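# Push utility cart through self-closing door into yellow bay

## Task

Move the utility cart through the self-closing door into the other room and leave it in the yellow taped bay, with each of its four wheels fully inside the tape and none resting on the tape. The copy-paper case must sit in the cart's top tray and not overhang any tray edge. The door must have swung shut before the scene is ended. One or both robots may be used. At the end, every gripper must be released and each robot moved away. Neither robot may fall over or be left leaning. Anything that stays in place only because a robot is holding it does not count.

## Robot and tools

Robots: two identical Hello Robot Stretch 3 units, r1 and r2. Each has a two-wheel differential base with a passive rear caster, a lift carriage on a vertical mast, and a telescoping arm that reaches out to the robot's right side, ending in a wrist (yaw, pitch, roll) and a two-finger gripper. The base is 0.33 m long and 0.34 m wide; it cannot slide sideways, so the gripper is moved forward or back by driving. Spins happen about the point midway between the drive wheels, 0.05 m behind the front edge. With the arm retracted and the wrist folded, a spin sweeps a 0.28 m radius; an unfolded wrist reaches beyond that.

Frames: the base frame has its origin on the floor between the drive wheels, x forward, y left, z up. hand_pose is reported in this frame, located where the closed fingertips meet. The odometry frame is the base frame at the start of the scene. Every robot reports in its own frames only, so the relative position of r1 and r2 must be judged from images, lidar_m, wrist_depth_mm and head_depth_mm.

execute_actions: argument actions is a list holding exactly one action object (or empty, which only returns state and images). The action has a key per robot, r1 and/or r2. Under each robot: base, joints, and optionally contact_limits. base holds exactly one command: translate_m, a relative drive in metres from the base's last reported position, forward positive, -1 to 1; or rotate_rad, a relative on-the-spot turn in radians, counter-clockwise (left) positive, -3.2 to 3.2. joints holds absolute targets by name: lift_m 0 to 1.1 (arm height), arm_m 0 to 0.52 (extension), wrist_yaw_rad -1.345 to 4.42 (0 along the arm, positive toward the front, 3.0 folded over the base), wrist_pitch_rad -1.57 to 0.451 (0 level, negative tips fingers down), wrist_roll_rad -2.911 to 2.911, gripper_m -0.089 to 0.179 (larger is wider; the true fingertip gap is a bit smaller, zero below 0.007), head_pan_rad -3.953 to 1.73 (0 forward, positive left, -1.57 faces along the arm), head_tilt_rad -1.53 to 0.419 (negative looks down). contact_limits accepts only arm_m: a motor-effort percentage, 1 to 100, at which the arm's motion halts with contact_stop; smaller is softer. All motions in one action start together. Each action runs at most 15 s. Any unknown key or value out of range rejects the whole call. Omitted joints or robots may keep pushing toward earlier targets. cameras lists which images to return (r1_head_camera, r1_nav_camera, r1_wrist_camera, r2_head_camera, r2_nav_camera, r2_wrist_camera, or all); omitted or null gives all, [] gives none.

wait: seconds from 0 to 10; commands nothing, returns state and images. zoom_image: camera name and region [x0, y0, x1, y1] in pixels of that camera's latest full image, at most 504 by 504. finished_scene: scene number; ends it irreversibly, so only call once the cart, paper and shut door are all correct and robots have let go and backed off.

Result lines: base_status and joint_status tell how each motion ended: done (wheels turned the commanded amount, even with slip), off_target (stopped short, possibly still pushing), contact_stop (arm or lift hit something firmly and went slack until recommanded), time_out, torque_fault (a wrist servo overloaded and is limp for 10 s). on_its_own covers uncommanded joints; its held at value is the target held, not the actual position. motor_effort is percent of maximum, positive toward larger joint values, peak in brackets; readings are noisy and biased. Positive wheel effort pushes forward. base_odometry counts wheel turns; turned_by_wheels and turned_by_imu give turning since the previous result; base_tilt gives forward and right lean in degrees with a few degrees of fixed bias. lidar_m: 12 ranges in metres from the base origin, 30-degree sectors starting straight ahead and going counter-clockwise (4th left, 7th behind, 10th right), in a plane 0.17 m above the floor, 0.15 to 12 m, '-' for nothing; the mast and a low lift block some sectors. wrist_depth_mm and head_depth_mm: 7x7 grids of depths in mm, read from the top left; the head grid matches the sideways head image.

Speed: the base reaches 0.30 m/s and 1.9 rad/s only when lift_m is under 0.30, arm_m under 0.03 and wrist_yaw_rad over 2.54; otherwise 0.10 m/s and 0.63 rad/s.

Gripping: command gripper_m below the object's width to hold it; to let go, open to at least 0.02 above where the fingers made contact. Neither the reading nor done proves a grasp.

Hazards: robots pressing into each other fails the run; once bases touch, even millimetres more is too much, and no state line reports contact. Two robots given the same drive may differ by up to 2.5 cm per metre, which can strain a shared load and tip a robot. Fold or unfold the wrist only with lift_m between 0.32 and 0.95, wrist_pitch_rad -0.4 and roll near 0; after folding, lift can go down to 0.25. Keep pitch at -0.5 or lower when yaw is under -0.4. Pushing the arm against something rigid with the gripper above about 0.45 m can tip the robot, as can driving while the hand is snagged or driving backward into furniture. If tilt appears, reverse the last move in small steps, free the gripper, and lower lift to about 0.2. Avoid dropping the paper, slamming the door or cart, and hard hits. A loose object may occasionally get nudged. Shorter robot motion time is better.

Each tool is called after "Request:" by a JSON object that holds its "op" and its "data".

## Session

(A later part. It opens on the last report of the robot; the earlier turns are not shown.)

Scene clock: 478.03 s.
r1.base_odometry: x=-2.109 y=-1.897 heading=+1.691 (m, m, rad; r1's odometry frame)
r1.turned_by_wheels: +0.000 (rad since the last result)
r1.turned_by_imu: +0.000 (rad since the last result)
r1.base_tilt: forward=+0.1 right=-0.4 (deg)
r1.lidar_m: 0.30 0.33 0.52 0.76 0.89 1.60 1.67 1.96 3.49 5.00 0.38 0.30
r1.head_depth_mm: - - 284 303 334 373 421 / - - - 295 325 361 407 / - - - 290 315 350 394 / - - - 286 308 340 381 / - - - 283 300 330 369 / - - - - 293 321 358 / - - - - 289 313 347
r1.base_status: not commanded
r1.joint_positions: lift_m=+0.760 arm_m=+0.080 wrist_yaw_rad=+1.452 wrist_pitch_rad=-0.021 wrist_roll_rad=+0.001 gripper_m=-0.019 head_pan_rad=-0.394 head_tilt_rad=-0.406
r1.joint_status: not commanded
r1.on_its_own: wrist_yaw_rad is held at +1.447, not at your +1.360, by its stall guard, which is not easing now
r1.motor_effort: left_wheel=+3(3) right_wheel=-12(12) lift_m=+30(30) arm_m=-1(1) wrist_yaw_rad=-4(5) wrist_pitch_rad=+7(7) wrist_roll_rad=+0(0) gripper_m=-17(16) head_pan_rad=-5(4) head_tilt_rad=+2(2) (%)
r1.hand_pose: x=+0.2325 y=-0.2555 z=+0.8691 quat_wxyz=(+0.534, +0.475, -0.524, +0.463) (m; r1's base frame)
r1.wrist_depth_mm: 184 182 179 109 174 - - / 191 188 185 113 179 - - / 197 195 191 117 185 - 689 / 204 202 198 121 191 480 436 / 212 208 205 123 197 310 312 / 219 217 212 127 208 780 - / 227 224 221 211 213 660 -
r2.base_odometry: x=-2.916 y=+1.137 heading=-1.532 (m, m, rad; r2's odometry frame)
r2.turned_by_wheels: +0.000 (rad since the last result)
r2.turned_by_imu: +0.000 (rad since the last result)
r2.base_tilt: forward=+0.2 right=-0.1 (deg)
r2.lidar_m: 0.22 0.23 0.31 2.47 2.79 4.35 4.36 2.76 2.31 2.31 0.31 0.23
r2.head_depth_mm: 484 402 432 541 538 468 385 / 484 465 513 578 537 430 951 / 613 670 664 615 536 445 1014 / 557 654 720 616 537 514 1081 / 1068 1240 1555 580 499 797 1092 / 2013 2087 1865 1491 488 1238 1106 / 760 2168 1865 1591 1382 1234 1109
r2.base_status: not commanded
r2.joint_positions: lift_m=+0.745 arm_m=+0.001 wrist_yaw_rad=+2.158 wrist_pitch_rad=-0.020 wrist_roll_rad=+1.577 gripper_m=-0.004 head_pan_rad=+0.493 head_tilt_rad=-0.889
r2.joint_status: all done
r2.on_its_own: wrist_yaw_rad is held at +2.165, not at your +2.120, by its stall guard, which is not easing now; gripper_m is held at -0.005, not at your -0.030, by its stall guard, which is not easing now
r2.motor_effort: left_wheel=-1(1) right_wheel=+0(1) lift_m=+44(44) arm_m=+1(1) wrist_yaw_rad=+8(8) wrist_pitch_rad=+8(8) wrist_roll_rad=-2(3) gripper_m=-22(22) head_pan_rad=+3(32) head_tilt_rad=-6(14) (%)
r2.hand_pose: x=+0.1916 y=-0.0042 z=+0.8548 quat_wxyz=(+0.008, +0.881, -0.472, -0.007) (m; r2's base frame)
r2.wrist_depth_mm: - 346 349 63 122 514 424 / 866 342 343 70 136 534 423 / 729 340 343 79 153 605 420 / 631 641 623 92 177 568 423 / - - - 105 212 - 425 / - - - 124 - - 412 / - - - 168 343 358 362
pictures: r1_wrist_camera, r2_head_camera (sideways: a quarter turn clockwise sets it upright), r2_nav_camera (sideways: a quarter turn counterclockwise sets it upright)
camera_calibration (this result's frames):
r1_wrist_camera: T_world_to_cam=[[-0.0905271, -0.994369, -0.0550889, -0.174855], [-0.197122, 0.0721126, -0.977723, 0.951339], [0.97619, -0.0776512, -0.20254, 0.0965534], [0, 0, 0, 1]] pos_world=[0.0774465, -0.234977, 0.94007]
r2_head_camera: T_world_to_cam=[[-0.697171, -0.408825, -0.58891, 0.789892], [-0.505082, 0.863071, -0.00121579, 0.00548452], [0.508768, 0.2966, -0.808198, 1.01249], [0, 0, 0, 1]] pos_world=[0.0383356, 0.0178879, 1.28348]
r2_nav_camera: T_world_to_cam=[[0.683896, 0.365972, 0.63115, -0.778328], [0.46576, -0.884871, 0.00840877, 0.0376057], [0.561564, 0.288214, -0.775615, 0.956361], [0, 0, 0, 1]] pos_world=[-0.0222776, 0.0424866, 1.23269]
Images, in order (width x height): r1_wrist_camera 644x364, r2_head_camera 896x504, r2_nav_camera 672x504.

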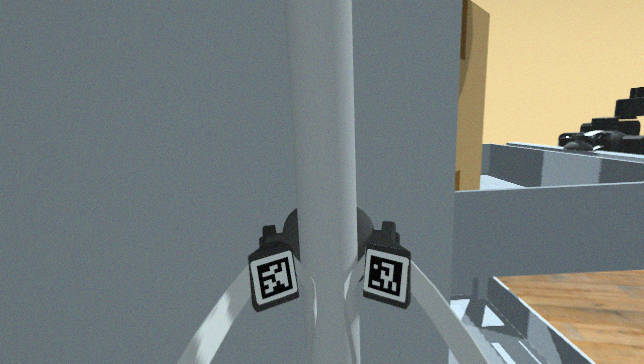

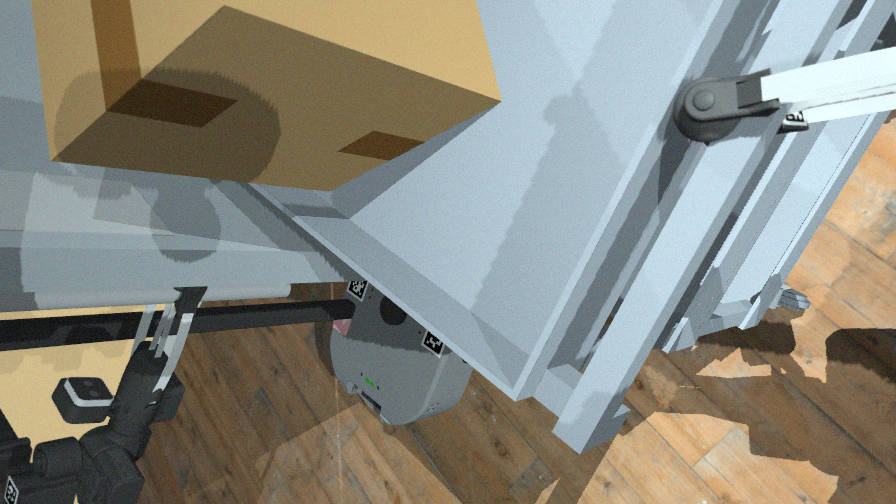

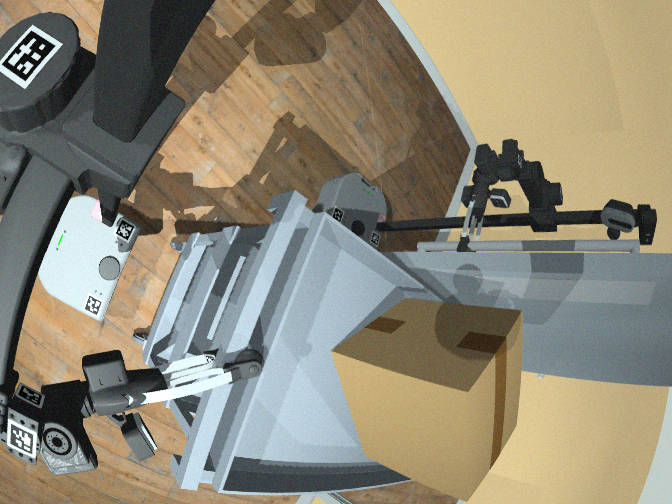

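Request:
{"op": "execute_actions", "data": {"actions": [{"r2":{"base":{"translate_m":-0.35},"joints":{"head_pan_rad":0.0,"head_tilt_rad":-0.8,"wrist_yaw_rad":2.12}}}], "cameras": ["r2_nav_camera"]}}

Scene clock: 483.00 s.
r1.base_odometry: x=-2.109 y=-1.897 heading=+1.691 (m, m, rad; r1's odometry frame)
r1.turned_by_wheels: +0.000 (rad since the last result)
r1.turned_by_imu: +0.000 (rad since the last result)
r1.base_tilt: forward=+0.1 right=-0.4 (deg)
r1.lidar_m: 0.30 0.33 0.52 0.76 0.89 1.60 1.67 1.96 3.49 4.98 0.38 0.30
r1.head_depth_mm: - - 284 302 334 372 422 / - - - 295 324 361 407 / - - - 290 316 350 394 / - - - 286 308 340 381 / - - - 282 300 331 369 / - - - - 293 322 358 / - - - - 289 313 347
r1.base_status: not commanded
r1.joint_positions: lift_m=+0.760 arm_m=+0.080 wrist_yaw_rad=+1.452 wrist_pitch_rad=-0.021 wrist_roll_rad=+0.001 gripper_m=-0.019 head_pan_rad=-0.394 head_tilt_rad=-0.406
r1.joint_status: not commanded
r1.on_its_own: wrist_yaw_rad is held at +1.447, not at your +1.360, by its stall guard, which is not easing now
r1.motor_effort: left_wheel=+3(3) right_wheel=-12(12) lift_m=+30(30) arm_m=-1(1) wrist_yaw_rad=-4(5) wrist_pitch_rad=+7(7) wrist_roll_rad=+0(0) gripper_m=-16(16) head_pan_rad=-4(3) head_tilt_rad=+2(3) (%)
r1.hand_pose: x=+0.2325 y=-0.2555 z=+0.8691 quat_wxyz=(+0.534, +0.475, -0.524, +0.463) (m; r1's base frame)
r1.wrist_depth_mm: 185 182 180 109 174 498 403 / 191 188 185 113 179 483 409 / 197 194 191 117 185 502 419 / 204 201 197 121 191 389 379 / 211 208 204 123 196 398 391 / 218 216 211 127 208 891 823 / 228 224 220 211 213 676 661
r2.base_odometry: x=-2.929 y=+1.487 heading=-1.532 (m, m, rad; r2's odometry frame)
r2.turned_by_wheels: +0.000 (rad since the last result)
r2.turned_by_imu: +0.001 (rad since the last result)
r2.base_tilt: forward=+0.2 right=+0.0 (deg)
r2.lidar_m: 0.24 0.26 2.55 2.54 2.87 4.01 3.98 2.67 2.24 2.23 0.33 0.25
r2.head_depth_mm: 3644 531 672 669 568 462 708 / 625 491 573 653 568 452 712 / 622 458 500 620 566 447 968 / 3613 450 465 569 566 447 931 / 1515 474 540 632 564 446 982 / 1103 529 668 648 563 456 999 / 840 927 1895 1586 541 466 1127
r2.base_status: done
r2.joint_positions: lift_m=+0.745 arm_m=+0.001 wrist_yaw_rad=+1.968 wrist_pitch_rad=-0.018 wrist_roll_rad=+1.575 gripper_m=-0.004 head_pan_rad=+0.007 head_tilt_rad=-0.803
r2.joint_status: wrist_yaw_rad off_target (ended at +1.968, target +2.120); the others done
r2.on_its_own: wrist_yaw_rad is held at +1.974, not at your +2.120, by its stall guard, which is not easing now; gripper_m is held at -0.005, not at your -0.030, by its stall guard, which is not easing now
r2.motor_effort: left_wheel=-2(12) right_wheel=-6(19) lift_m=+44(44) arm_m=+1(1) wrist_yaw_rad=+7(69) wrist_pitch_rad=+8(8) wrist_roll_rad=-2(2) gripper_m=-20(21) head_pan_rad=-3(31) head_tilt_rad=+1(10) (%)
r2.hand_pose: x=+0.2145 y=-0.0468 z=+0.8553 quat_wxyz=(+0.007, +0.833, -0.554, -0.006) (m; r2's base frame)
r2.wrist_depth_mm: - 373 379 76 134 538 420 / - 364 369 83 146 566 423 / - 354 358 93 161 609 426 / 941 898 490 103 181 585 424 / - - - 114 207 548 429 / - - - 129 - - 416 / - - - 160 333 - 377
pictures: r2_nav_camera (sideways: a quarter turn counterclockwise sets it upright)
camera_calibration (this result's frames):
r2_nav_camera: T_world_to_cam=[[0.718918, 0.003907, 0.695084, -0.861851], [-0.00198458, -0.999969, 0.00767336, 0.0414155], [0.695093, -0.00689596, -0.718887, 0.881776], [0, 0, 0, 1]] pos_world=[0.00676589, 0.0508621, 1.23264]
Images, in order (width x height): r2_nav_camera 672x504.

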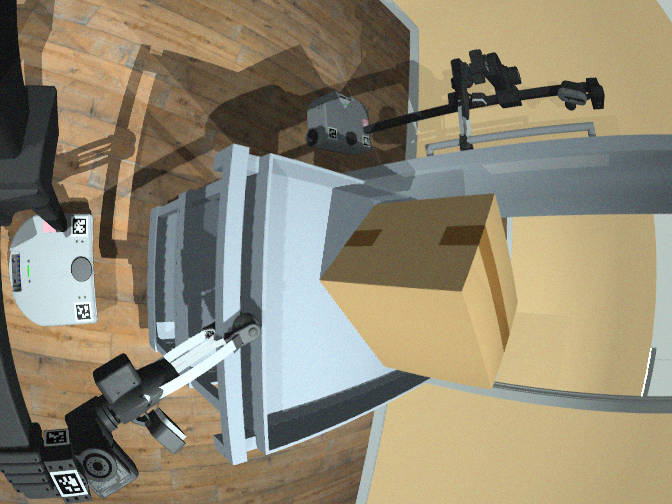

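Request:
{"op": "execute_actions", "data": {"actions": [{"r2":{"joints":{"gripper_m":0.12}}}], "cameras": []}}

Request:
{"op": "execute_actions", "data": {"actions": [{"r2":{"base":{"translate_m":-0.25}}}], "cameras": []}}

Request:
{"op": "execute_actions", "data": {"actions": [{"r2":{"base":{"rotate_rad":1.17},"joints":{"wrist_yaw_rad":1.75}}}], "cameras": []}}

Request:
{"op": "execute_actions", "data": {"actions": [{"r2":{"base":{"translate_m":0.14},"joints":{"head_tilt_rad":-0.94}}}], "cameras": []}}

Request:
{"op": "execute_actions", "data": {"actions": [{"r2":{"base":{"rotate_rad":-1.27}}}], "cameras": ["r2_head_camera","r2_wrist_camera"]}}

Scene clock: 485.43 s.
r1.base_odometry: x=-2.109 y=-1.897 heading=+1.691 (m, m, rad; r1's odometry frame)
r1.turned_by_wheels: +0.000 (rad since the last result)
r1.turned_by_imu: +0.000 (rad since the last result)
r1.base_tilt: forward=+0.1 right=-0.4 (deg)
r1.lidar_m: 0.30 0.33 0.52 0.76 0.89 1.60 1.67 1.96 3.50 5.02 0.38 0.30
r1.head_depth_mm: - - 284 302 334 373 421 / - - - 295 324 361 407 / - - - 290 316 350 394 / - - - 286 308 340 381 / - - - 283 299 331 369 / - - - - 293 322 358 / - - - - 289 313 347
r1.base_status: not commanded
r1.joint_positions: lift_m=+0.760 arm_m=+0.080 wrist_yaw_rad=+1.452 wrist_pitch_rad=-0.021 wrist_roll_rad=+0.001 gripper_m=-0.019 head_pan_rad=-0.394 head_tilt_rad=-0.406
r1.joint_status: not commanded
r1.on_its_own: wrist_yaw_rad is held at +1.447, not at your +1.360, by its stall guard, which is not easing now
r1.motor_effort: left_wheel=+3(3) right_wheel=-12(12) lift_m=+30(30) arm_m=-1(1) wrist_yaw_rad=-4(5) wrist_pitch_rad=+7(7) wrist_roll_rad=+1(0) gripper_m=-16(16) head_pan_rad=-4(4) head_tilt_rad=+2(2) (%)
r1.hand_pose: x=+0.2325 y=-0.2555 z=+0.8691 quat_wxyz=(+0.534, +0.475, -0.524, +0.463) (m; r1's base frame)
r1.wrist_depth_mm: 184 182 179 109 173 504 407 / 191 187 185 113 179 485 413 / 197 195 191 117 185 496 416 / 204 200 198 121 191 387 381 / 212 208 205 123 197 396 394 / 220 216 212 127 208 867 817 / 227 225 220 211 213 674 659
r2.base_odometry: x=-2.929 y=+1.487 heading=-1.532 (m, m, rad; r2's odometry frame)
r2.turned_by_wheels: +0.000 (rad since the last result)
r2.turned_by_imu: +0.000 (rad since the last result)
r2.base_tilt: forward=+0.2 right=-0.1 (deg)
r2.lidar_m: 0.24 0.26 2.55 2.54 2.87 4.01 3.99 2.68 2.24 2.23 0.33 0.25
r2.head_depth_mm: 3673 531 675 671 569 464 727 / 624 492 573 653 569 456 713 / 623 458 500 620 567 408 964 / 3566 451 465 568 565 448 927 / 1513 475 540 632 564 447 982 / 1101 529 671 648 564 457 1000 / 839 927 1907 1579 540 467 1127
r2.base_status: not commanded
r2.joint_positions: lift_m=+0.745 arm_m=+0.001 wrist_yaw_rad=+1.971 wrist_pitch_rad=-0.018 wrist_roll_rad=+1.575 gripper_m=+0.120 head_pan_rad=+0.007 head_tilt_rad=-0.803
r2.joint_status: all done
r2.on_its_own: wrist_yaw_rad is held at +1.974, not at your +2.120, by its stall guard, which is not easing now
r2.motor_effort: left_wheel=-1(2) right_wheel=+1(6) lift_m=+44(44) arm_m=+2(1) wrist_yaw_rad=+3(7) wrist_pitch_rad=+8(8) wrist_roll_rad=-2(2) gripper_m=+0(94) head_pan_rad=-3(3) head_tilt_rad=+1(1) (%)
r2.hand_pose: x=+0.2142 y=-0.0461 z=+0.8553 quat_wxyz=(+0.007, +0.834, -0.552, -0.006) (m; r2's base frame)
r2.wrist_depth_mm: - 375 376 77 134 537 418 / - 365 369 84 147 576 424 / - 351 355 94 162 601 423 / 941 933 497 104 182 593 426 / - - - 117 204 541 429 / - - - 135 234 - 415 / - - - 162 337 - 357
pictures: none
No camera images: the call's "cameras" was empty. Leave "cameras" out to get every camera's image.

Scene clock: 489.33 s.
r1.base_odometry: x=-2.109 y=-1.897 heading=+1.691 (m, m, rad; r1's odometry frame)
r1.turned_by_wheels: +0.000 (rad since the last result)
r1.turned_by_imu: +0.000 (rad since the last result)
r1.base_tilt: forward=+0.0 right=-0.4 (deg)
r1.lidar_m: 0.30 0.33 0.52 0.76 0.89 1.60 1.67 1.96 3.49 1.59 0.37 0.31
r1.head_depth_mm: - - 285 302 334 373 422 / - - - 295 324 361 408 / - - - 290 316 350 395 / - - - 286 307 340 381 / - - - 283 300 331 369 / - - - - 293 322 358 / - - - - 288 313 348
r1.base_status: not commanded
r1.joint_positions: lift_m=+0.760 arm_m=+0.080 wrist_yaw_rad=+1.452 wrist_pitch_rad=-0.021 wrist_roll_rad=+0.001 gripper_m=-0.019 head_pan_rad=-0.394 head_tilt_rad=-0.406
r1.joint_status: not commanded
r1.on_its_own: wrist_yaw_rad is held at +1.447, not at your +1.360, by its stall guard, which is not easing now
r1.motor_effort: left_wheel=+3(3) right_wheel=-12(12) lift_m=+30(30) arm_m=-2(1) wrist_yaw_rad=-5(6) wrist_pitch_rad=+7(7) wrist_roll_rad=+1(0) gripper_m=-17(18) head_pan_rad=-4(4) head_tilt_rad=+3(2) (%)
r1.hand_pose: x=+0.2325 y=-0.2555 z=+0.8691 quat_wxyz=(+0.534, +0.475, -0.524, +0.463) (m; r1's base frame)
r1.wrist_depth_mm: 184 182 179 109 174 505 404 / 191 188 185 113 179 489 411 / 197 194 191 117 186 499 420 / 204 201 198 121 191 388 382 / 211 208 205 122 198 397 390 / 219 216 212 127 208 864 820 / 228 226 219 210 213 670 655
r2.base_odometry: x=-2.939 y=+1.737 heading=-1.532 (m, m, rad; r2's odometry frame)
r2.turned_by_wheels: +0.000 (rad since the last result)
r2.turned_by_imu: +0.000 (rad since the last result)
r2.base_tilt: forward=+0.2 right=-0.1 (deg)
r2.lidar_m: 0.50 0.53 2.60 2.59 2.93 3.78 3.76 2.61 2.19 2.18 2.46 0.51
r2.head_depth_mm: 3158 999 790 620 1383 1283 1136 / 693 785 811 627 956 1204 1148 / 653 700 786 632 955 - 1112 / 622 666 760 631 953 1194 1130 / 679 755 807 636 974 1207 1127 / 1103 1183 773 642 1373 1251 1126 / 1055 2311 1819 1628 1457 1271 1124
r2.base_status: done
r2.joint_positions: lift_m=+0.745 arm_m=+0.001 wrist_yaw_rad=+1.971 wrist_pitch_rad=-0.018 wrist_roll_rad=+1.575 gripper_m=+0.120 head_pan_rad=+0.007 head_tilt_rad=-0.803
r2.joint_status: not commanded
r2.on_its_own: wrist_yaw_rad is held at +1.974, not at your +2.120, by its stall guard, which is not easing now
r2.motor_effort: left_wheel=+0(6) right_wheel=+1(3) lift_m=+44(44) arm_m=+1(1) wrist_yaw_rad=+3(4) wrist_pitch_rad=+8(8) wrist_roll_rad=-2(2) gripper_m=+0(0) head_pan_rad=-4(3) head_tilt_rad=+1(1) (%)
r2.hand_pose: x=+0.2142 y=-0.0460 z=+0.8553 quat_wxyz=(+0.007, +0.834, -0.552, -0.006) (m; r2's base frame)
r2.wrist_depth_mm: - - 591 360 971 598 390 / - - 570 395 - 613 433 / - - 784 441 - 612 696 / - - - 485 - 541 706 / - - - 536 - - 917 / - - - - - - 963 / - - - - - - 967
pictures: none
No camera images: the call's "cameras" was empty. Leave "cameras" out to get every camera's image.

Scene clock: 492.13 s.
r1.base_odometry: x=-2.109 y=-1.897 heading=+1.691 (m, m, rad; r1's odometry frame)
r1.turned_by_wheels: +0.000 (rad since the last result)
r1.turned_by_imu: +0.000 (rad since the last result)
r1.base_tilt: forward=+0.1 right=-0.4 (deg)
r1.lidar_m: 0.30 0.33 0.52 0.76 0.89 1.60 1.67 1.95 3.50 5.00 0.37 0.31
r1.head_depth_mm: - - 284 302 334 373 421 / - - - 294 324 361 408 / - - - 290 315 350 394 / - - - 286 307 340 381 / - - - 283 300 330 369 / - - - - 293 322 358 / - - - - 289 313 347
r1.base_status: not commanded
r1.joint_positions: lift_m=+0.760 arm_m=+0.080 wrist_yaw_rad=+1.452 wrist_pitch_rad=-0.021 wrist_roll_rad=+0.001 gripper_m=-0.019 head_pan_rad=-0.394 head_tilt_rad=-0.406
r1.joint_status: not commanded
r1.on_its_own: wrist_yaw_rad is held at +1.447, not at your +1.360, by its stall guard, which is not easing now
r1.motor_effort: left_wheel=+3(3) right_wheel=-12(12) lift_m=+30(30) arm_m=-1(1) wrist_yaw_rad=-5(5) wrist_pitch_rad=+7(7) wrist_roll_rad=+0(0) gripper_m=-16(18) head_pan_rad=-3(4) head_tilt_rad=+3(3) (%)
r1.hand_pose: x=+0.2325 y=-0.2555 z=+0.8691 quat_wxyz=(+0.534, +0.475, -0.524, +0.463) (m; r1's base frame)
r1.wrist_depth_mm: 184 182 180 109 174 502 405 / 190 188 185 113 179 489 410 / 197 194 191 117 185 499 421 / 204 201 198 121 191 385 382 / 211 208 204 123 197 395 391 / 219 216 212 127 207 880 806 / 227 224 221 212 212 675 662
r2.base_odometry: x=-2.939 y=+1.737 heading=-0.362 (m, m, rad; r2's odometry frame)
r2.turned_by_wheels: +1.170 (rad since the last result)
r2.turned_by_imu: +1.170 (rad since the last result)
r2.base_tilt: forward=+0.1 right=-0.1 (deg)
r2.lidar_m: 2.60 2.60 3.18 3.75 3.78 2.41 2.18 2.20 2.31 0.50 0.50 1.57
r2.head_depth_mm: 2378 2574 2098 1726 1472 1294 1136 / 2357 2569 2095 1731 1467 1279 1118 / 2324 2576 2089 1727 1471 1282 1129 / 2302 2512 2080 1725 1463 1275 1131 / 2263 2474 2095 1716 1460 1273 1130 / 2216 2436 2089 1731 1460 1276 1127 / 2196 2434 2069 1727 1457 1272 1122
r2.base_status: done
r2.joint_positions: lift_m=+0.745 arm_m=+0.001 wrist_yaw_rad=+1.753 wrist_pitch_rad=-0.018 wrist_roll_rad=+1.575 gripper_m=+0.120 head_pan_rad=+0.007 head_tilt_rad=-0.803
r2.joint_status: all done
r2.motor_effort: left_wheel=-1(4) right_wheel=+2(6) lift_m=+44(43) arm_m=+1(1) wrist_yaw_rad=-4(6) wrist_pitch_rad=+8(8) wrist_roll_rad=-2(2) gripper_m=+0(0) head_pan_rad=-4(4) head_tilt_rad=+1(1) (%)
r2.hand_pose: x=+0.2302 y=-0.0995 z=+0.8553 quat_wxyz=(+0.006, +0.768, -0.640, -0.007) (m; r2's base frame)
r2.wrist_depth_mm: - - - - - - 953 / - - - - - - 957 / - - - - - - 951 / - - - - - - 947 / - - - - - - 950 / - - - - - - 982 / - - - - - - 972
pictures: none
No camera images: the call's "cameras" was empty. Leave "cameras" out to get every camera's image.

Scene clock: 495.17 s.
r1.base_odometry: x=-2.109 y=-1.897 heading=+1.691 (m, m, rad; r1's odometry frame)
r1.turned_by_wheels: +0.000 (rad since the last result)
r1.turned_by_imu: +0.000 (rad since the last result)
r1.base_tilt: forward=+0.1 right=-0.4 (deg)
r1.lidar_m: 0.30 0.33 0.51 0.76 0.89 1.60 1.67 1.96 3.50 1.46 0.38 0.31
r1.head_depth_mm: - - 284 302 334 373 422 / - - - 295 324 361 407 / - - - 290 316 350 394 / - - - 286 308 341 381 / - - - 283 300 331 369 / - - - - 293 321 358 / - - - - 289 313 347
r1.base_status: not commanded
r1.joint_positions: lift_m=+0.760 arm_m=+0.080 wrist_yaw_rad=+1.452 wrist_pitch_rad=-0.021 wrist_roll_rad=+0.001 gripper_m=-0.019 head_pan_rad=-0.394 head_tilt_rad=-0.406
r1.joint_status: not commanded
r1.on_its_own: wrist_yaw_rad is held at +1.447, not at your +1.360, by its stall guard, which is not easing now
r1.motor_effort: left_wheel=+3(3) right_wheel=-12(12) lift_m=+30(30) arm_m=-1(1) wrist_yaw_rad=-5(4) wrist_pitch_rad=+7(7) wrist_roll_rad=+0(0) gripper_m=-17(17) head_pan_rad=-4(4) head_tilt_rad=+3(2) (%)
r1.hand_pose: x=+0.2325 y=-0.2555 z=+0.8691 quat_wxyz=(+0.534, +0.475, -0.524, +0.463) (m; r1's base frame)
r1.wrist_depth_mm: 185 183 179 109 174 499 404 / 190 188 185 113 179 482 411 / 197 194 191 117 185 500 418 / 204 201 197 121 191 387 383 / 211 207 205 123 197 400 392 / 220 216 213 127 208 871 815 / 228 225 220 211 212 667 663
r2.base_odometry: x=-2.808 y=+1.687 heading=-0.362 (m, m, rad; r2's odometry frame)
r2.turned_by_wheels: +0.000 (rad since the last result)
r2.turned_by_imu: +0.001 (rad since the last result)
r2.base_tilt: forward=+0.1 right=-0.1 (deg)
r2.lidar_m: 2.46 2.46 3.02 3.78 3.79 2.56 2.32 2.32 0.54 0.45 0.45 2.52
r2.head_depth_mm: 2396 2131 1803 1559 1378 1224 - / 2347 2124 1788 1560 1370 1224 1107 / 2314 2120 1798 1560 1373 1223 1106 / 2287 2143 1789 1558 1370 1220 1106 / 2252 2125 1801 1553 1371 1222 1102 / 2208 2130 1788 1549 1364 1217 1102 / 2163 2113 1795 1543 1365 1217 1102
r2.base_status: done
r2.joint_positions: lift_m=+0.745 arm_m=+0.001 wrist_yaw_rad=+1.753 wrist_pitch_rad=-0.018 wrist_roll_rad=+1.575 gripper_m=+0.120 head_pan_rad=+0.007 head_tilt_rad=-0.928
r2.joint_status: all done
r2.motor_effort: left_wheel=-1(6) right_wheel=+2(6) lift_m=+44(44) arm_m=+0(1) wrist_yaw_rad=-2(3) wrist_pitch_rad=+8(8) wrist_roll_rad=-2(2) gripper_m=+0(0) head_pan_rad=-4(2) head_tilt_rad=-5(19) (%)
r2.hand_pose: x=+0.2302 y=-0.0995 z=+0.8553 quat_wxyz=(+0.006, +0.768, -0.640, -0.007) (m; r2's base frame)
r2.wrist_depth_mm: - - - - - - 964 / - - - - - - 972 / - - - - - - 972 / - - - - - - 941 / - - - - - - 957 / - - - - - - 973 / - - - - - - 958
pictures: none
No camera images: the call's "cameras" was empty. Leave "cameras" out to get every camera's image.

Scene clock: 498.13 s.
r1.base_odometry: x=-2.109 y=-1.897 heading=+1.691 (m, m, rad; r1's odometry frame)
r1.turned_by_wheels: +0.000 (rad since the last result)
r1.turned_by_imu: +0.000 (rad since the last result)
r1.base_tilt: forward=+0.1 right=-0.5 (deg)
r1.lidar_m: 0.30 0.33 0.52 0.76 0.89 1.60 1.67 1.96 3.50 1.46 0.38 0.30
r1.head_depth_mm: - - 284 303 334 373 422 / - - - 295 325 361 408 / - - - 290 316 350 394 / - - - 286 307 340 381 / - - - 283 300 331 369 / - - - - 293 321 358 / - - - - 289 313 347
r1.base_status: not commanded
r1.joint_positions: lift_m=+0.760 arm_m=+0.080 wrist_yaw_rad=+1.452 wrist_pitch_rad=-0.021 wrist_roll_rad=+0.001 gripper_m=-0.019 head_pan_rad=-0.394 head_tilt_rad=-0.406
r1.joint_status: not commanded
r1.on_its_own: wrist_yaw_rad is held at +1.447, not at your +1.360, by its stall guard, which is not easing now
r1.motor_effort: left_wheel=+3(3) right_wheel=-12(12) lift_m=+30(30) arm_m=-1(1) wrist_yaw_rad=-4(5) wrist_pitch_rad=+7(7) wrist_roll_rad=+1(0) gripper_m=-18(16) head_pan_rad=-4(4) head_tilt_rad=+3(2) (%)
r1.hand_pose: x=+0.2325 y=-0.2555 z=+0.8691 quat_wxyz=(+0.534, +0.475, -0.524, +0.463) (m; r1's base frame)
r1.wrist_depth_mm: 185 182 179 109 174 503 401 / 190 188 185 113 179 485 410 / 197 195 191 117 185 499 421 / 204 202 198 120 191 388 378 / 212 208 205 123 197 397 391 / 219 216 212 127 208 878 809 / 228 224 221 211 213 670 661
r2.base_odometry: x=-2.808 y=+1.687 heading=-1.632 (m, m, rad; r2's odometry frame)
r2.turned_by_wheels: -1.270 (rad since the last result)
r2.turned_by_imu: -1.270 (rad since the last result)
r2.base_tilt: forward=+0.2 right=-0.1 (deg)
r2.lidar_m: 0.45 1.13 2.49 2.45 2.64 3.83 3.78 2.99 2.36 2.32 2.50 0.47
r2.head_depth_mm: 696 802 693 934 1035 1228 - / 598 742 691 949 1173 1227 1104 / 566 667 691 952 1167 1219 1107 / 621 728 690 948 1162 1223 1105 / 704 764 646 769 1301 1219 1105 / 1188 1319 1693 1525 1358 1218 1101 / 1075 2121 1674 1544 1367 1219 1100
r2.base_status: done
r2.joint_positions: lift_m=+0.745 arm_m=+0.001 wrist_yaw_rad=+1.752 wrist_pitch_rad=-0.018 wrist_roll_rad=+1.575 gripper_m=+0.120 head_pan_rad=+0.007 head_tilt_rad=-0.928
r2.joint_status: not commanded
r2.motor_effort: left_wheel=+1(7) right_wheel=-1(5) lift_m=+44(43) arm_m=+1(1) wrist_yaw_rad=-4(4) wrist_pitch_rad=+8(8) wrist_roll_rad=-2(2) gripper_m=+1(0) head_pan_rad=-4(3) head_tilt_rad=-6(6) (%)
r2.hand_pose: x=+0.2302 y=-0.0996 z=+0.8553 quat_wxyz=(+0.006, +0.768, -0.640, -0.007) (m; r2's base frame)
r2.wrist_depth_mm: - - 676 340 914 610 372 / - - 610 357 987 605 386 / - - 556 377 - 610 403 / - - 648 393 - 621 421 / - - - 412 - 587 450 / - - - 432 - 468 845 / - - - - - - 970
pictures: r2_head_camera (sideways: a quarter turn clockwise sets it upright), r2_wrist_camera
camera_calibration (this result's frames):
r2_head_camera: T_world_to_cam=[[-0.830247, -0.0361363, -0.556223, 0.74812], [-0.0436504, 0.999047, 0.000249415, 0.00076222], [0.555684, 0.0244865, -0.831033, 1.04189], [0, 0, 0, 1]] pos_world=[0.0421933, 0.000760519, 1.28197]
r2_wrist_camera: T_world_to_cam=[[-0.0663133, -0.0195483, -0.997607, 0.856376], [-0.333234, 0.942837, 0.00367577, 0.204818], [0.940509, 0.33268, -0.0690368, 0.0426905], [0, 0, 0, 1]] pos_world=[0.0848906, -0.190571, 0.856522]
Images, in order (width x height): r2_head_camera 896x504, r2_wrist_camera 644x364.

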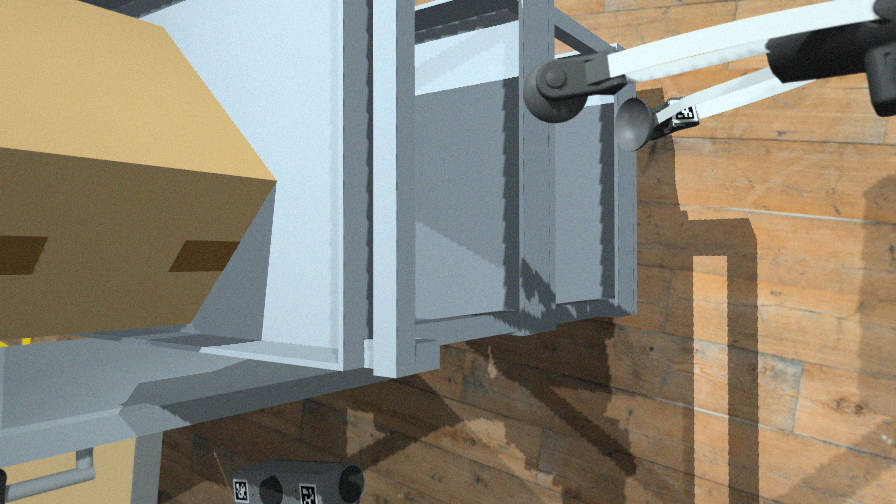

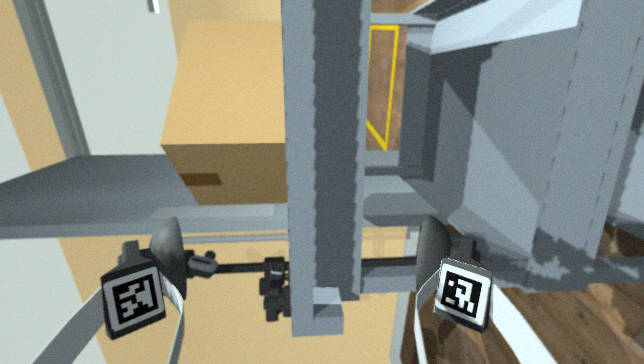

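Request:
{"op": "execute_actions", "data": {"actions": [{"r2":{"base":{"translate_m":0.19}}}], "cameras": ["r2_wrist_camera"]}}

Scene clock: 501.67 s.
r1.base_odometry: x=-2.109 y=-1.897 heading=+1.691 (m, m, rad; r1's odometry frame)
r1.turned_by_wheels: +0.000 (rad since the last result)
r1.turned_by_imu: +0.000 (rad since the last result)
r1.base_tilt: forward=+0.1 right=-0.4 (deg)
r1.lidar_m: 0.30 0.33 0.52 0.76 0.89 1.60 1.67 1.96 3.51 1.31 0.38 0.30
r1.head_depth_mm: - - 284 302 334 372 422 / - - - 295 325 361 407 / - - - 290 316 351 394 / - - - 286 308 340 381 / - - - 283 300 331 369 / - - - - 293 322 358 / - - - - 289 313 347
r1.base_status: not commanded
r1.joint_positions: lift_m=+0.760 arm_m=+0.080 wrist_yaw_rad=+1.452 wrist_pitch_rad=-0.021 wrist_roll_rad=+0.001 gripper_m=-0.019 head_pan_rad=-0.394 head_tilt_rad=-0.406
r1.joint_status: not commanded
r1.on_its_own: wrist_yaw_rad is held at +1.447, not at your +1.360, by its stall guard, which is not easing now
r1.motor_effort: left_wheel=+3(3) right_wheel=-12(12) lift_m=+30(30) arm_m=-1(1) wrist_yaw_rad=-5(5) wrist_pitch_rad=+7(7) wrist_roll_rad=+0(0) gripper_m=-16(17) head_pan_rad=-4(4) head_tilt_rad=+2(3) (%)
r1.hand_pose: x=+0.2325 y=-0.2555 z=+0.8691 quat_wxyz=(+0.534, +0.475, -0.524, +0.463) (m; r1's base frame)
r1.wrist_depth_mm: 185 182 180 109 173 506 405 / 190 188 185 113 180 488 411 / 198 195 191 117 185 497 418 / 204 202 197 121 190 388 382 / 211 208 204 123 198 400 392 / 220 215 213 127 208 870 814 / 228 224 220 211 213 666 657
r2.base_odometry: x=-2.820 y=+1.498 heading=-1.632 (m, m, rad; r2's odometry frame)
r2.turned_by_wheels: +0.000 (rad since the last result)
r2.turned_by_imu: +0.001 (rad since the last result)
r2.base_tilt: forward=+0.2 right=-0.1 (deg)
r2.lidar_m: 0.26 0.27 2.47 2.43 2.62 3.93 3.98 3.02 2.36 2.34 0.38 0.27
r2.head_depth_mm: 460 556 677 598 467 845 - / 437 460 605 596 455 986 1105 / 437 460 546 596 466 984 1105 / 455 512 618 595 465 986 1101 / 484 579 673 595 465 984 1105 / 1097 1210 1212 1359 475 1201 1103 / 857 1002 1711 1546 1357 1213 1104
r2.base_status: done
r2.joint_positions: lift_m=+0.745 arm_m=+0.001 wrist_yaw_rad=+1.752 wrist_pitch_rad=-0.018 wrist_roll_rad=+1.575 gripper_m=+0.120 head_pan_rad=+0.007 head_tilt_rad=-0.929
r2.joint_status: not commanded
r2.motor_effort: left_wheel=+1(5) right_wheel=-1(3) lift_m=+43(44) arm_m=+1(1) wrist_yaw_rad=-4(5) wrist_pitch_rad=+8(8) wrist_roll_rad=-2(2) gripper_m=+0(0) head_pan_rad=-3(3) head_tilt_rad=-6(6) (%)
r2.hand_pose: x=+0.2302 y=-0.0996 z=+0.8553 quat_wxyz=(+0.006, +0.768, -0.640, -0.007) (m; r2's base frame)
r2.wrist_depth_mm: - - 477 115 173 602 425 / - 439 429 120 180 603 423 / - 390 393 125 190 614 427 / - 370 373 132 198 612 426 / 995 937 501 138 207 580 427 / - - - 146 218 515 430 / - - - 154 235 - 395
pictures: r2_wrist_camera
camera_calibration (this result's frames):
r2_wrist_camera: T_world_to_cam=[[-0.0663133, -0.0195482, -0.997607, 0.856376], [-0.333234, 0.942837, 0.00367587, 0.204818], [0.940509, 0.332681, -0.0690367, 0.0426904], [0, 0, 0, 1]] pos_world=[0.0848906, -0.190571, 0.856522]
Images, in order (width x height): r2_wrist_camera 644x364.

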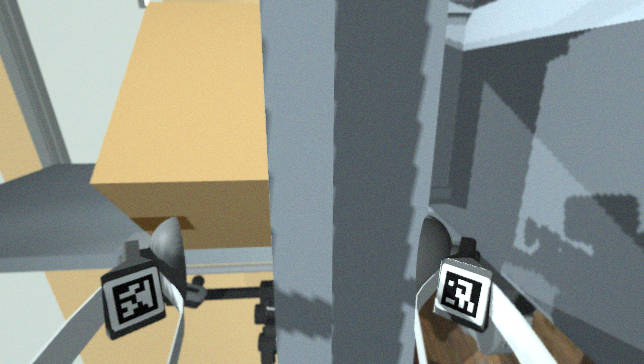

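Request:
{"op": "execute_actions", "data": {"actions": [{"r2":{"base":{"translate_m":0.035}}}], "cameras": []}}

Request:
{"op": "execute_actions", "data": {"actions": [{"r2":{"joints":{"gripper_m":-0.03,"head_tilt_rad":-0.8}}}], "cameras": []}}

Request:
{"op": "execute_actions", "data": {"actions": [{"r2":{"base":{"translate_m":0.1}}}], "cameras": ["r2_nav_camera"]}}

Scene clock: 504.20 s.
r1.base_odometry: x=-2.109 y=-1.897 heading=+1.691 (m, m, rad; r1's odometry frame)
r1.turned_by_wheels: +0.000 (rad since the last result)
r1.turned_by_imu: +0.000 (rad since the last result)
r1.base_tilt: forward=+0.1 right=-0.4 (deg)
r1.lidar_m: 0.30 0.33 0.52 0.76 0.89 1.60 1.67 1.96 3.49 1.27 0.38 0.31
r1.head_depth_mm: - - 284 302 333 373 421 / - - - 294 325 361 408 / - - - 290 316 350 394 / - - - 286 308 340 381 / - - - 283 300 331 369 / - - - - 293 322 358 / - - - - 289 313 347
r1.base_status: not commanded
r1.joint_positions: lift_m=+0.760 arm_m=+0.080 wrist_yaw_rad=+1.452 wrist_pitch_rad=-0.021 wrist_roll_rad=+0.001 gripper_m=-0.019 head_pan_rad=-0.394 head_tilt_rad=-0.406
r1.joint_status: not commanded
r1.on_its_own: wrist_yaw_rad is held at +1.447, not at your +1.360, by its stall guard, which is not easing now
r1.motor_effort: left_wheel=+4(3) right_wheel=-12(12) lift_m=+30(30) arm_m=-1(1) wrist_yaw_rad=-4(5) wrist_pitch_rad=+7(7) wrist_roll_rad=+0(0) gripper_m=-18(18) head_pan_rad=-3(5) head_tilt_rad=+2(3) (%)
r1.hand_pose: x=+0.2325 y=-0.2555 z=+0.8691 quat_wxyz=(+0.534, +0.475, -0.524, +0.463) (m; r1's base frame)
r1.wrist_depth_mm: 185 183 179 109 174 487 395 / 191 188 185 113 179 471 401 / 196 194 191 116 185 492 415 / 203 200 198 120 191 385 378 / 211 208 205 123 197 393 388 / 219 216 212 127 208 883 815 / 228 224 220 212 213 677 664
r2.base_odometry: x=-2.822 y=+1.463 heading=-1.632 (m, m, rad; r2's odometry frame)
r2.turned_by_wheels: +0.000 (rad since the last result)
r2.turned_by_imu: -0.002 (rad since the last result)
r2.base_tilt: forward=+0.2 right=-0.1 (deg)
r2.lidar_m: 0.24 0.24 2.47 2.43 2.61 3.90 3.99 3.04 2.38 2.34 0.35 0.25
r2.head_depth_mm: 452 525 662 597 526 790 - / 437 433 569 597 516 762 1104 / 436 434 515 590 515 786 1102 / 446 483 584 595 513 786 1105 / 467 544 657 595 512 768 1103 / 1112 1228 1115 624 487 1185 1101 / 813 940 1711 1543 1361 1219 1103
r2.base_status: done
r2.joint_positions: lift_m=+0.745 arm_m=+0.001 wrist_yaw_rad=+1.753 wrist_pitch_rad=-0.026 wrist_roll_rad=+1.575 gripper_m=+0.120 head_pan_rad=+0.007 head_tilt_rad=-0.929
r2.joint_status: not commanded
r2.motor_effort: left_wheel=+1(9) right_wheel=-1(19) lift_m=+44(44) arm_m=+1(1) wrist_yaw_rad=-4(11) wrist_pitch_rad=+11(16) wrist_roll_rad=-2(2) gripper_m=+0(2) head_pan_rad=-3(3) head_tilt_rad=-5(5) (%)
r2.hand_pose: x=+0.2299 y=-0.0994 z=+0.8531 quat_wxyz=(+0.009, +0.768, -0.640, -0.010) (m; r2's base frame)
r2.wrist_depth_mm: - 476 456 94 152 586 414 / - 417 410 98 159 598 416 / - 373 372 103 166 606 417 / - 347 347 108 175 604 423 / 994 406 442 114 183 573 420 / - - - 120 192 517 422 / - - - 126 205 - 390
pictures: none
No camera images: the call's "cameras" was empty. Leave "cameras" out to get every camera's image.

Scene clock: 506.20 s.
r1.base_odometry: x=-2.109 y=-1.897 heading=+1.691 (m, m, rad; r1's odometry frame)
r1.turned_by_wheels: +0.000 (rad since the last result)
r1.turned_by_imu: +0.000 (rad since the last result)
r1.base_tilt: forward=+0.1 right=-0.4 (deg)
r1.lidar_m: 0.30 0.33 0.51 0.76 0.89 1.61 1.67 1.96 3.52 1.28 0.38 0.30
r1.head_depth_mm: - - 284 302 334 373 421 / - - - 295 324 361 407 / - - - 290 316 350 394 / - - - 286 307 341 381 / - - - 283 300 330 369 / - - - - 293 322 358 / - - - - 289 313 347
r1.base_status: not commanded
r1.joint_positions: lift_m=+0.760 arm_m=+0.080 wrist_yaw_rad=+1.452 wrist_pitch_rad=-0.021 wrist_roll_rad=+0.001 gripper_m=-0.019 head_pan_rad=-0.394 head_tilt_rad=-0.406
r1.joint_status: not commanded
r1.on_its_own: wrist_yaw_rad is held at +1.447, not at your +1.360, by its stall guard, which is not easing now
r1.motor_effort: left_wheel=+3(3) right_wheel=-12(12) lift_m=+30(30) arm_m=-1(1) wrist_yaw_rad=-5(5) wrist_pitch_rad=+7(7) wrist_roll_rad=+1(1) gripper_m=-17(18) head_pan_rad=-4(5) head_tilt_rad=+1(3) (%)
r1.hand_pose: x=+0.2325 y=-0.2555 z=+0.8691 quat_wxyz=(+0.534, +0.475, -0.524, +0.463) (m; r1's base frame)
r1.wrist_depth_mm: 185 183 180 109 174 478 391 / 191 187 185 113 179 473 398 / 197 195 191 117 185 483 410 / 204 201 198 121 191 384 378 / 211 208 204 123 197 395 387 / 219 215 213 127 208 871 817 / 228 224 220 212 213 677 663
r2.base_odometry: x=-2.822 y=+1.463 heading=-1.632 (m, m, rad; r2's odometry frame)
r2.turned_by_wheels: +0.000 (rad since the last result)
r2.turned_by_imu: +0.000 (rad since the last result)
r2.base_tilt: forward=+0.1 right=+0.0 (deg)
r2.lidar_m: 0.24 0.25 2.46 2.43 2.61 3.87 4.00 3.04 2.38 2.35 0.36 0.26
r2.head_depth_mm: 3642 495 625 669 568 450 758 / 627 456 502 636 568 420 967 / 624 452 471 568 567 448 938 / 3635 471 528 619 566 448 934 / 3573 509 603 657 565 447 871 / 1243 1132 1248 1136 566 447 1110 / 812 882 1899 1681 1450 1275 1126
r2.base_status: not commanded
r2.joint_positions: lift_m=+0.746 arm_m=+0.001 wrist_yaw_rad=+1.755 wrist_pitch_rad=-0.021 wrist_roll_rad=+1.575 gripper_m=-0.028 head_pan_rad=+0.007 head_tilt_rad=-0.803
r2.joint_status: all done
r2.motor_effort: left_wheel=+2(6) right_wheel=+2(11) lift_m=+43(44) arm_m=+1(1) wrist_yaw_rad=-7(6) wrist_pitch_rad=+9(28) wrist_roll_rad=-2(2) gripper_m=-35(99) head_pan_rad=-4(4) head_tilt_rad=+1(16) (%)
r2.hand_pose: x=+0.2299 y=-0.0988 z=+0.8544 quat_wxyz=(+0.008, +0.769, -0.639, -0.008) (m; r2's base frame)
r2.wrist_depth_mm: - 486 461 100 158 596 419 / - 424 417 105 165 597 422 / - 376 385 109 173 602 423 / - 352 357 115 181 610 423 / 977 493 429 120 191 574 425 / - - 878 125 - - 428 / - - - 135 215 - 394
pictures: none
No camera images: the call's "cameras" was empty. Leave "cameras" out to get every camera's image.

Scene clock: 508.13 s.
r1.base_odometry: x=-2.109 y=-1.897 heading=+1.691 (m, m, rad; r1's odometry frame)
r1.turned_by_wheels: +0.000 (rad since the last result)
r1.turned_by_imu: +0.000 (rad since the last result)
r1.base_tilt: forward=+0.1 right=-0.4 (deg)
r1.lidar_m: 0.30 0.33 0.52 0.76 0.89 1.60 1.67 1.96 3.51 1.19 0.38 0.30
r1.head_depth_mm: - - 284 302 333 373 421 / - - - 295 324 361 407 / - - - 290 316 350 393 / - - - 286 308 340 381 / - - - 283 300 331 369 / - - - - 293 322 358 / - - - - 289 313 347
r1.base_status: not commanded
r1.joint_positions: lift_m=+0.760 arm_m=+0.080 wrist_yaw_rad=+1.452 wrist_pitch_rad=-0.021 wrist_roll_rad=+0.001 gripper_m=-0.019 head_pan_rad=-0.394 head_tilt_rad=-0.406
r1.joint_status: not commanded
r1.on_its_own: wrist_yaw_rad is held at +1.447, not at your +1.360, by its stall guard, which is not easing now
r1.motor_effort: left_wheel=+3(3) right_wheel=-12(12) lift_m=+30(30) arm_m=-1(1) wrist_yaw_rad=-4(4) wrist_pitch_rad=+7(7) wrist_roll_rad=+0(1) gripper_m=-17(16) head_pan_rad=-4(4) head_tilt_rad=+3(3) (%)
r1.hand_pose: x=+0.2325 y=-0.2555 z=+0.8691 quat_wxyz=(+0.534, +0.475, -0.524, +0.463) (m; r1's base frame)
r1.wrist_depth_mm: 184 182 180 109 175 434 391 / 191 188 184 113 179 443 454 / 197 195 191 117 185 449 665 / 204 201 197 121 191 389 389 / 211 208 205 122 197 396 400 / 220 216 212 127 208 877 806 / 227 224 219 210 213 675 654
r2.base_odometry: x=-2.828 y=+1.363 heading=-1.632 (m, m, rad; r2's odometry frame)
r2.turned_by_wheels: +0.000 (rad since the last result)
r2.turned_by_imu: -0.109 (rad since the last result)
r2.base_tilt: forward=+0.1 right=-0.1 (deg)
r2.lidar_m: 0.22 0.22 2.48 2.43 2.51 3.44 4.08 3.37 2.43 2.35 0.41 0.25
r2.head_depth_mm: 1502 1637 767 669 569 460 1011 / 3715 506 631 668 569 417 1018 / 624 453 476 610 566 448 934 / 623 452 467 562 566 456 741 / 3597 466 512 619 565 472 719 / 3597 487 568 647 554 453 625 / 1407 1155 1211 1134 1371 1254 1109
r2.base_status: done
r2.joint_positions: lift_m=+0.746 arm_m=+0.001 wrist_yaw_rad=+1.772 wrist_pitch_rad=-0.021 wrist_roll_rad=+1.577 gripper_m=-0.018 head_pan_rad=+0.007 head_tilt_rad=-0.803
r2.joint_status: not commanded
r2.on_its_own: gripper_m is held at -0.019, not at your -0.030, by its stall guard, which is still easing; wrist_yaw_rad is at rest, and its effort (-25) is outside its rest range (-12 to +12)
r2.motor_effort: left_wheel=+5(16) right_wheel=+5(14) lift_m=+43(43) arm_m=+1(1) wrist_yaw_rad=-25(47) wrist_pitch_rad=+9(9) wrist_roll_rad=-3(3) gripper_m=-14(35) head_pan_rad=-3(2) head_tilt_rad=+1(0) (%)
r2.hand_pose: x=+0.2292 y=-0.0947 z=+0.8544 quat_wxyz=(+0.007, +0.774, -0.633, -0.009) (m; r2's base frame)
r2.wrist_depth_mm: - - - 113 173 564 420 / - - 485 116 177 598 422 / - 440 425 119 183 600 420 / - 373 381 121 186 616 422 / - 369 362 123 191 609 423 / 910 831 - 126 432 577 426 / - 843 - 131 200 - 407
pictures: r2_nav_camera (sideways: a quarter turn counterclockwise sets it upright)
camera_calibration (this result's frames):
r2_nav_camera: T_world_to_cam=[[0.718991, 0.00385802, 0.695009, -0.861753], [-0.00205261, -0.999968, 0.0076743, 0.0414147], [0.695017, -0.00694433, -0.71896, 0.881872], [0, 0, 0, 1]] pos_world=[0.00676211, 0.050862, 1.23264]
Images, in order (width x height): r2_nav_camera 672x504.

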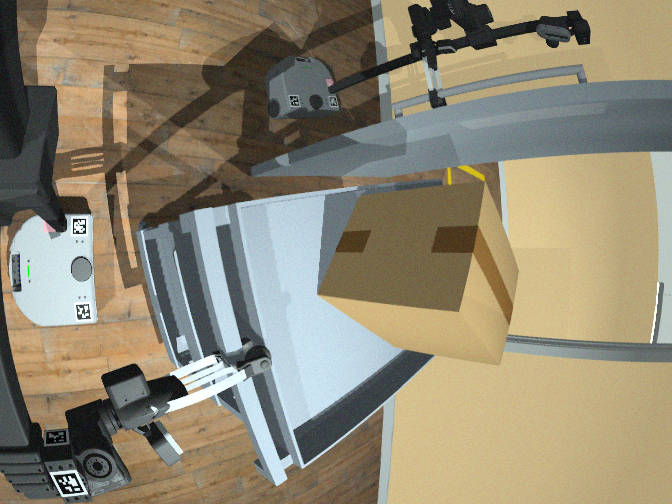

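Request:
{"op": "execute_actions", "data": {"actions": [{"r2":{"base":{"rotate_rad":0.2},"joints":{"wrist_yaw_rad":1.76}}}], "cameras": []}}

Request:
{"op": "execute_actions", "data": {"actions": [{"r2":{"base":{"translate_m":0.08}}}], "cameras": ["r2_nav_camera"]}}

Scene clock: 509.53 s.
r1.base_odometry: x=-2.109 y=-1.897 heading=+1.691 (m, m, rad; r1's odometry frame)
r1.turned_by_wheels: +0.000 (rad since the last result)
r1.turned_by_imu: +0.000 (rad since the last result)
r1.base_tilt: forward=+0.0 right=-0.4 (deg)
r1.lidar_m: 0.30 0.33 0.52 0.76 0.89 1.60 1.67 1.96 3.51 1.22 0.37 0.30
r1.head_depth_mm: - - 284 302 334 373 421 / - - - 295 324 361 408 / - - - 290 316 350 394 / - - - 286 307 340 381 / - - - 283 300 331 369 / - - - - 293 322 358 / - - - - 288 313 347
r1.base_status: not commanded
r1.joint_positions: lift_m=+0.760 arm_m=+0.080 wrist_yaw_rad=+1.452 wrist_pitch_rad=-0.021 wrist_roll_rad=+0.001 gripper_m=-0.019 head_pan_rad=-0.394 head_tilt_rad=-0.406
r1.joint_status: not commanded
r1.on_its_own: wrist_yaw_rad is held at +1.447, not at your +1.360, by its stall guard, which is not easing now
r1.motor_effort: left_wheel=+3(3) right_wheel=-13(12) lift_m=+30(30) arm_m=-1(1) wrist_yaw_rad=-4(5) wrist_pitch_rad=+7(7) wrist_roll_rad=+0(0) gripper_m=-16(16) head_pan_rad=-4(4) head_tilt_rad=+3(3) (%)
r1.hand_pose: x=+0.2325 y=-0.2555 z=+0.8691 quat_wxyz=(+0.534, +0.475, -0.524, +0.463) (m; r1's base frame)
r1.wrist_depth_mm: 185 182 179 109 174 410 449 / 190 188 185 113 179 419 521 / 198 194 191 117 185 432 685 / 203 201 197 121 191 382 379 / 212 208 204 123 198 393 388 / 220 215 212 127 209 890 832 / 227 224 221 211 213 672 659
r2.base_odometry: x=-2.828 y=+1.363 heading=-1.433 (m, m, rad; r2's odometry frame)
r2.turned_by_wheels: +0.200 (rad since the last result)
r2.turned_by_imu: +0.171 (rad since the last result)
r2.base_tilt: forward=+0.2 right=-0.1 (deg)
r2.lidar_m: 0.25 0.26 2.44 2.43 2.68 4.11 4.09 2.90 2.36 2.35 0.35 0.26
r2.head_depth_mm: 628 474 571 654 568 450 759 / 626 454 471 616 569 423 985 / 3678 467 495 585 568 447 946 / 3598 490 562 636 566 450 963 / 1587 544 665 650 566 452 997 / 957 996 1031 1167 1370 455 1127 / 710 803 1960 1598 1462 1270 1123
r2.base_status: done
r2.joint_positions: lift_m=+0.746 arm_m=+0.001 wrist_yaw_rad=+1.730 wrist_pitch_rad=-0.021 wrist_roll_rad=+1.577 gripper_m=-0.012 head_pan_rad=+0.007 head_tilt_rad=-0.803
r2.joint_status: wrist_yaw_rad off_target (ended at +1.730, target +1.760)
r2.on_its_own: gripper_m is held at -0.012, not at your -0.030, by its stall guard, which is still easing; wrist_yaw_rad is at rest, and its effort (+35) is outside its rest range (-12 to +12)
r2.motor_effort: left_wheel=-4(9) right_wheel=+11(22) lift_m=+43(43) arm_m=+1(0) wrist_yaw_rad=+35(40) wrist_pitch_rad=+9(9) wrist_roll_rad=-2(2) gripper_m=-10(28) head_pan_rad=-3(4) head_tilt_rad=+2(1) (%)
r2.hand_pose: x=+0.2311 y=-0.1052 z=+0.8546 quat_wxyz=(+0.006, +0.761, -0.649, -0.009) (m; r2's base frame)
r2.wrist_depth_mm: - 471 454 101 157 594 421 / - 417 411 105 165 599 422 / - 373 378 110 173 611 421 / - 352 358 116 183 615 420 / 953 838 449 121 192 587 427 / 806 826 - 127 838 - 428 / - - - 136 216 - 395
pictures: none
No camera images: the call's "cameras" was empty. Leave "cameras" out to get every camera's image.

Scene clock: 511.43 s.
r1.base_odometry: x=-2.109 y=-1.897 heading=+1.691 (m, m, rad; r1's odometry frame)
r1.turned_by_wheels: +0.000 (rad since the last result)
r1.turned_by_imu: +0.000 (rad since the last result)
r1.base_tilt: forward=+0.1 right=-0.3 (deg)
r1.lidar_m: 0.30 0.33 0.51 0.76 0.89 1.60 1.67 1.96 3.49 1.14 0.38 0.30
r1.head_depth_mm: - - 284 302 334 373 421 / - - - 295 325 361 407 / - - - 290 316 350 394 / - - - 286 308 340 381 / - - - 283 300 331 369 / - - - - 293 321 358 / - - - - 289 313 347
r1.base_status: not commanded
r1.joint_positions: lift_m=+0.760 arm_m=+0.080 wrist_yaw_rad=+1.452 wrist_pitch_rad=-0.021 wrist_roll_rad=+0.001 gripper_m=-0.019 head_pan_rad=-0.394 head_tilt_rad=-0.406
r1.joint_status: not commanded
r1.on_its_own: wrist_yaw_rad is held at +1.447, not at your +1.360, by its stall guard, which is not easing now
r1.motor_effort: left_wheel=+3(3) right_wheel=-12(13) lift_m=+30(30) arm_m=-1(1) wrist_yaw_rad=-4(4) wrist_pitch_rad=+7(7) wrist_roll_rad=+1(0) gripper_m=-17(17) head_pan_rad=-5(4) head_tilt_rad=+3(2) (%)
r1.hand_pose: x=+0.2325 y=-0.2555 z=+0.8691 quat_wxyz=(+0.534, +0.475, -0.524, +0.463) (m; r1's base frame)
r1.wrist_depth_mm: 185 183 179 110 174 392 - / 190 188 185 113 179 404 - / 198 194 190 116 184 416 - / 205 201 198 121 191 387 386 / 210 208 205 123 197 396 396 / 220 217 212 127 208 875 - / 227 224 219 212 213 665 633
r2.base_odometry: x=-2.817 y=+1.284 heading=-1.433 (m, m, rad; r2's odometry frame)
r2.turned_by_wheels: +0.000 (rad since the last result)
r2.turned_by_imu: -0.102 (rad since the last result)
r2.base_tilt: forward=+0.2 right=-0.1 (deg)
r2.lidar_m: 0.23 0.24 2.47 2.42 2.55 3.71 4.15 3.16 2.41 2.35 0.39 0.25
r2.head_depth_mm: 3667 550 746 670 569 456 857 / 625 473 554 652 567 418 999 / 624 452 460 572 566 449 950 / 3603 458 497 598 565 453 909 / 3610 485 551 637 565 450 741 / 3245 524 665 666 564 446 1092 / 1003 985 970 1033 1423 1272 1129
r2.base_status: done
r2.joint_positions: lift_m=+0.746 arm_m=+0.001 wrist_yaw_rad=+1.750 wrist_pitch_rad=-0.022 wrist_roll_rad=+1.572 gripper_m=-0.011 head_pan_rad=+0.007 head_tilt_rad=-0.803
r2.joint_status: not commanded
r2.on_its_own: gripper_m is held at -0.012, not at your -0.030, by its stall guard, which is not easing now
r2.motor_effort: left_wheel=-1(9) right_wheel=+6(20) lift_m=+43(43) arm_m=+0(0) wrist_yaw_rad=+11(35) wrist_pitch_rad=+9(9) wrist_roll_rad=-1(3) gripper_m=-24(25) head_pan_rad=-4(3) head_tilt_rad=+1(1) (%)
r2.hand_pose: x=+0.2302 y=-0.1002 z=+0.8544 quat_wxyz=(+0.008, +0.767, -0.641, -0.007) (m; r2's base frame)
r2.wrist_depth_mm: - - - 110 169 593 425 / - 491 466 114 175 594 422 / - 416 410 117 180 610 418 / - 365 367 120 186 609 425 / - 391 379 123 192 609 426 / 831 776 - 127 491 578 426 / - 818 - 132 206 - 393
pictures: r2_nav_camera (sideways: a quarter turn counterclockwise sets it upright)
camera_calibration (this result's frames):
r2_nav_camera: T_world_to_cam=[[0.718991, 0.00385792, 0.695009, -0.861753], [-0.00205275, -0.999968, 0.0076743, 0.0414147], [0.695016, -0.00694443, -0.71896, 0.881872], [0, 0, 0, 1]] pos_world=[0.00676212, 0.050862, 1.23264]
Images, in order (width x height): r2_nav_camera 672x504.

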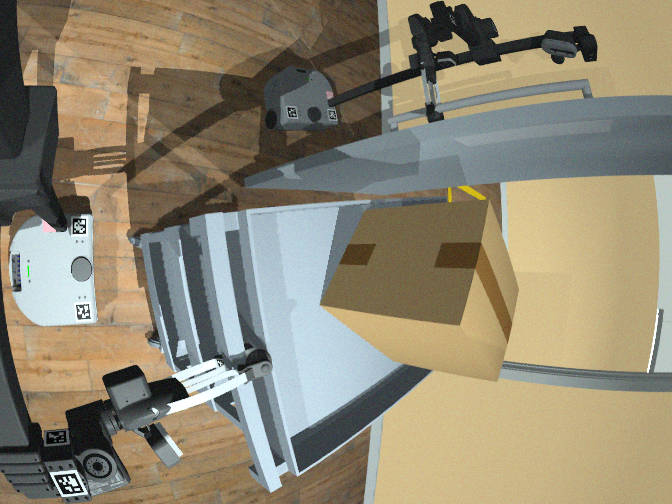

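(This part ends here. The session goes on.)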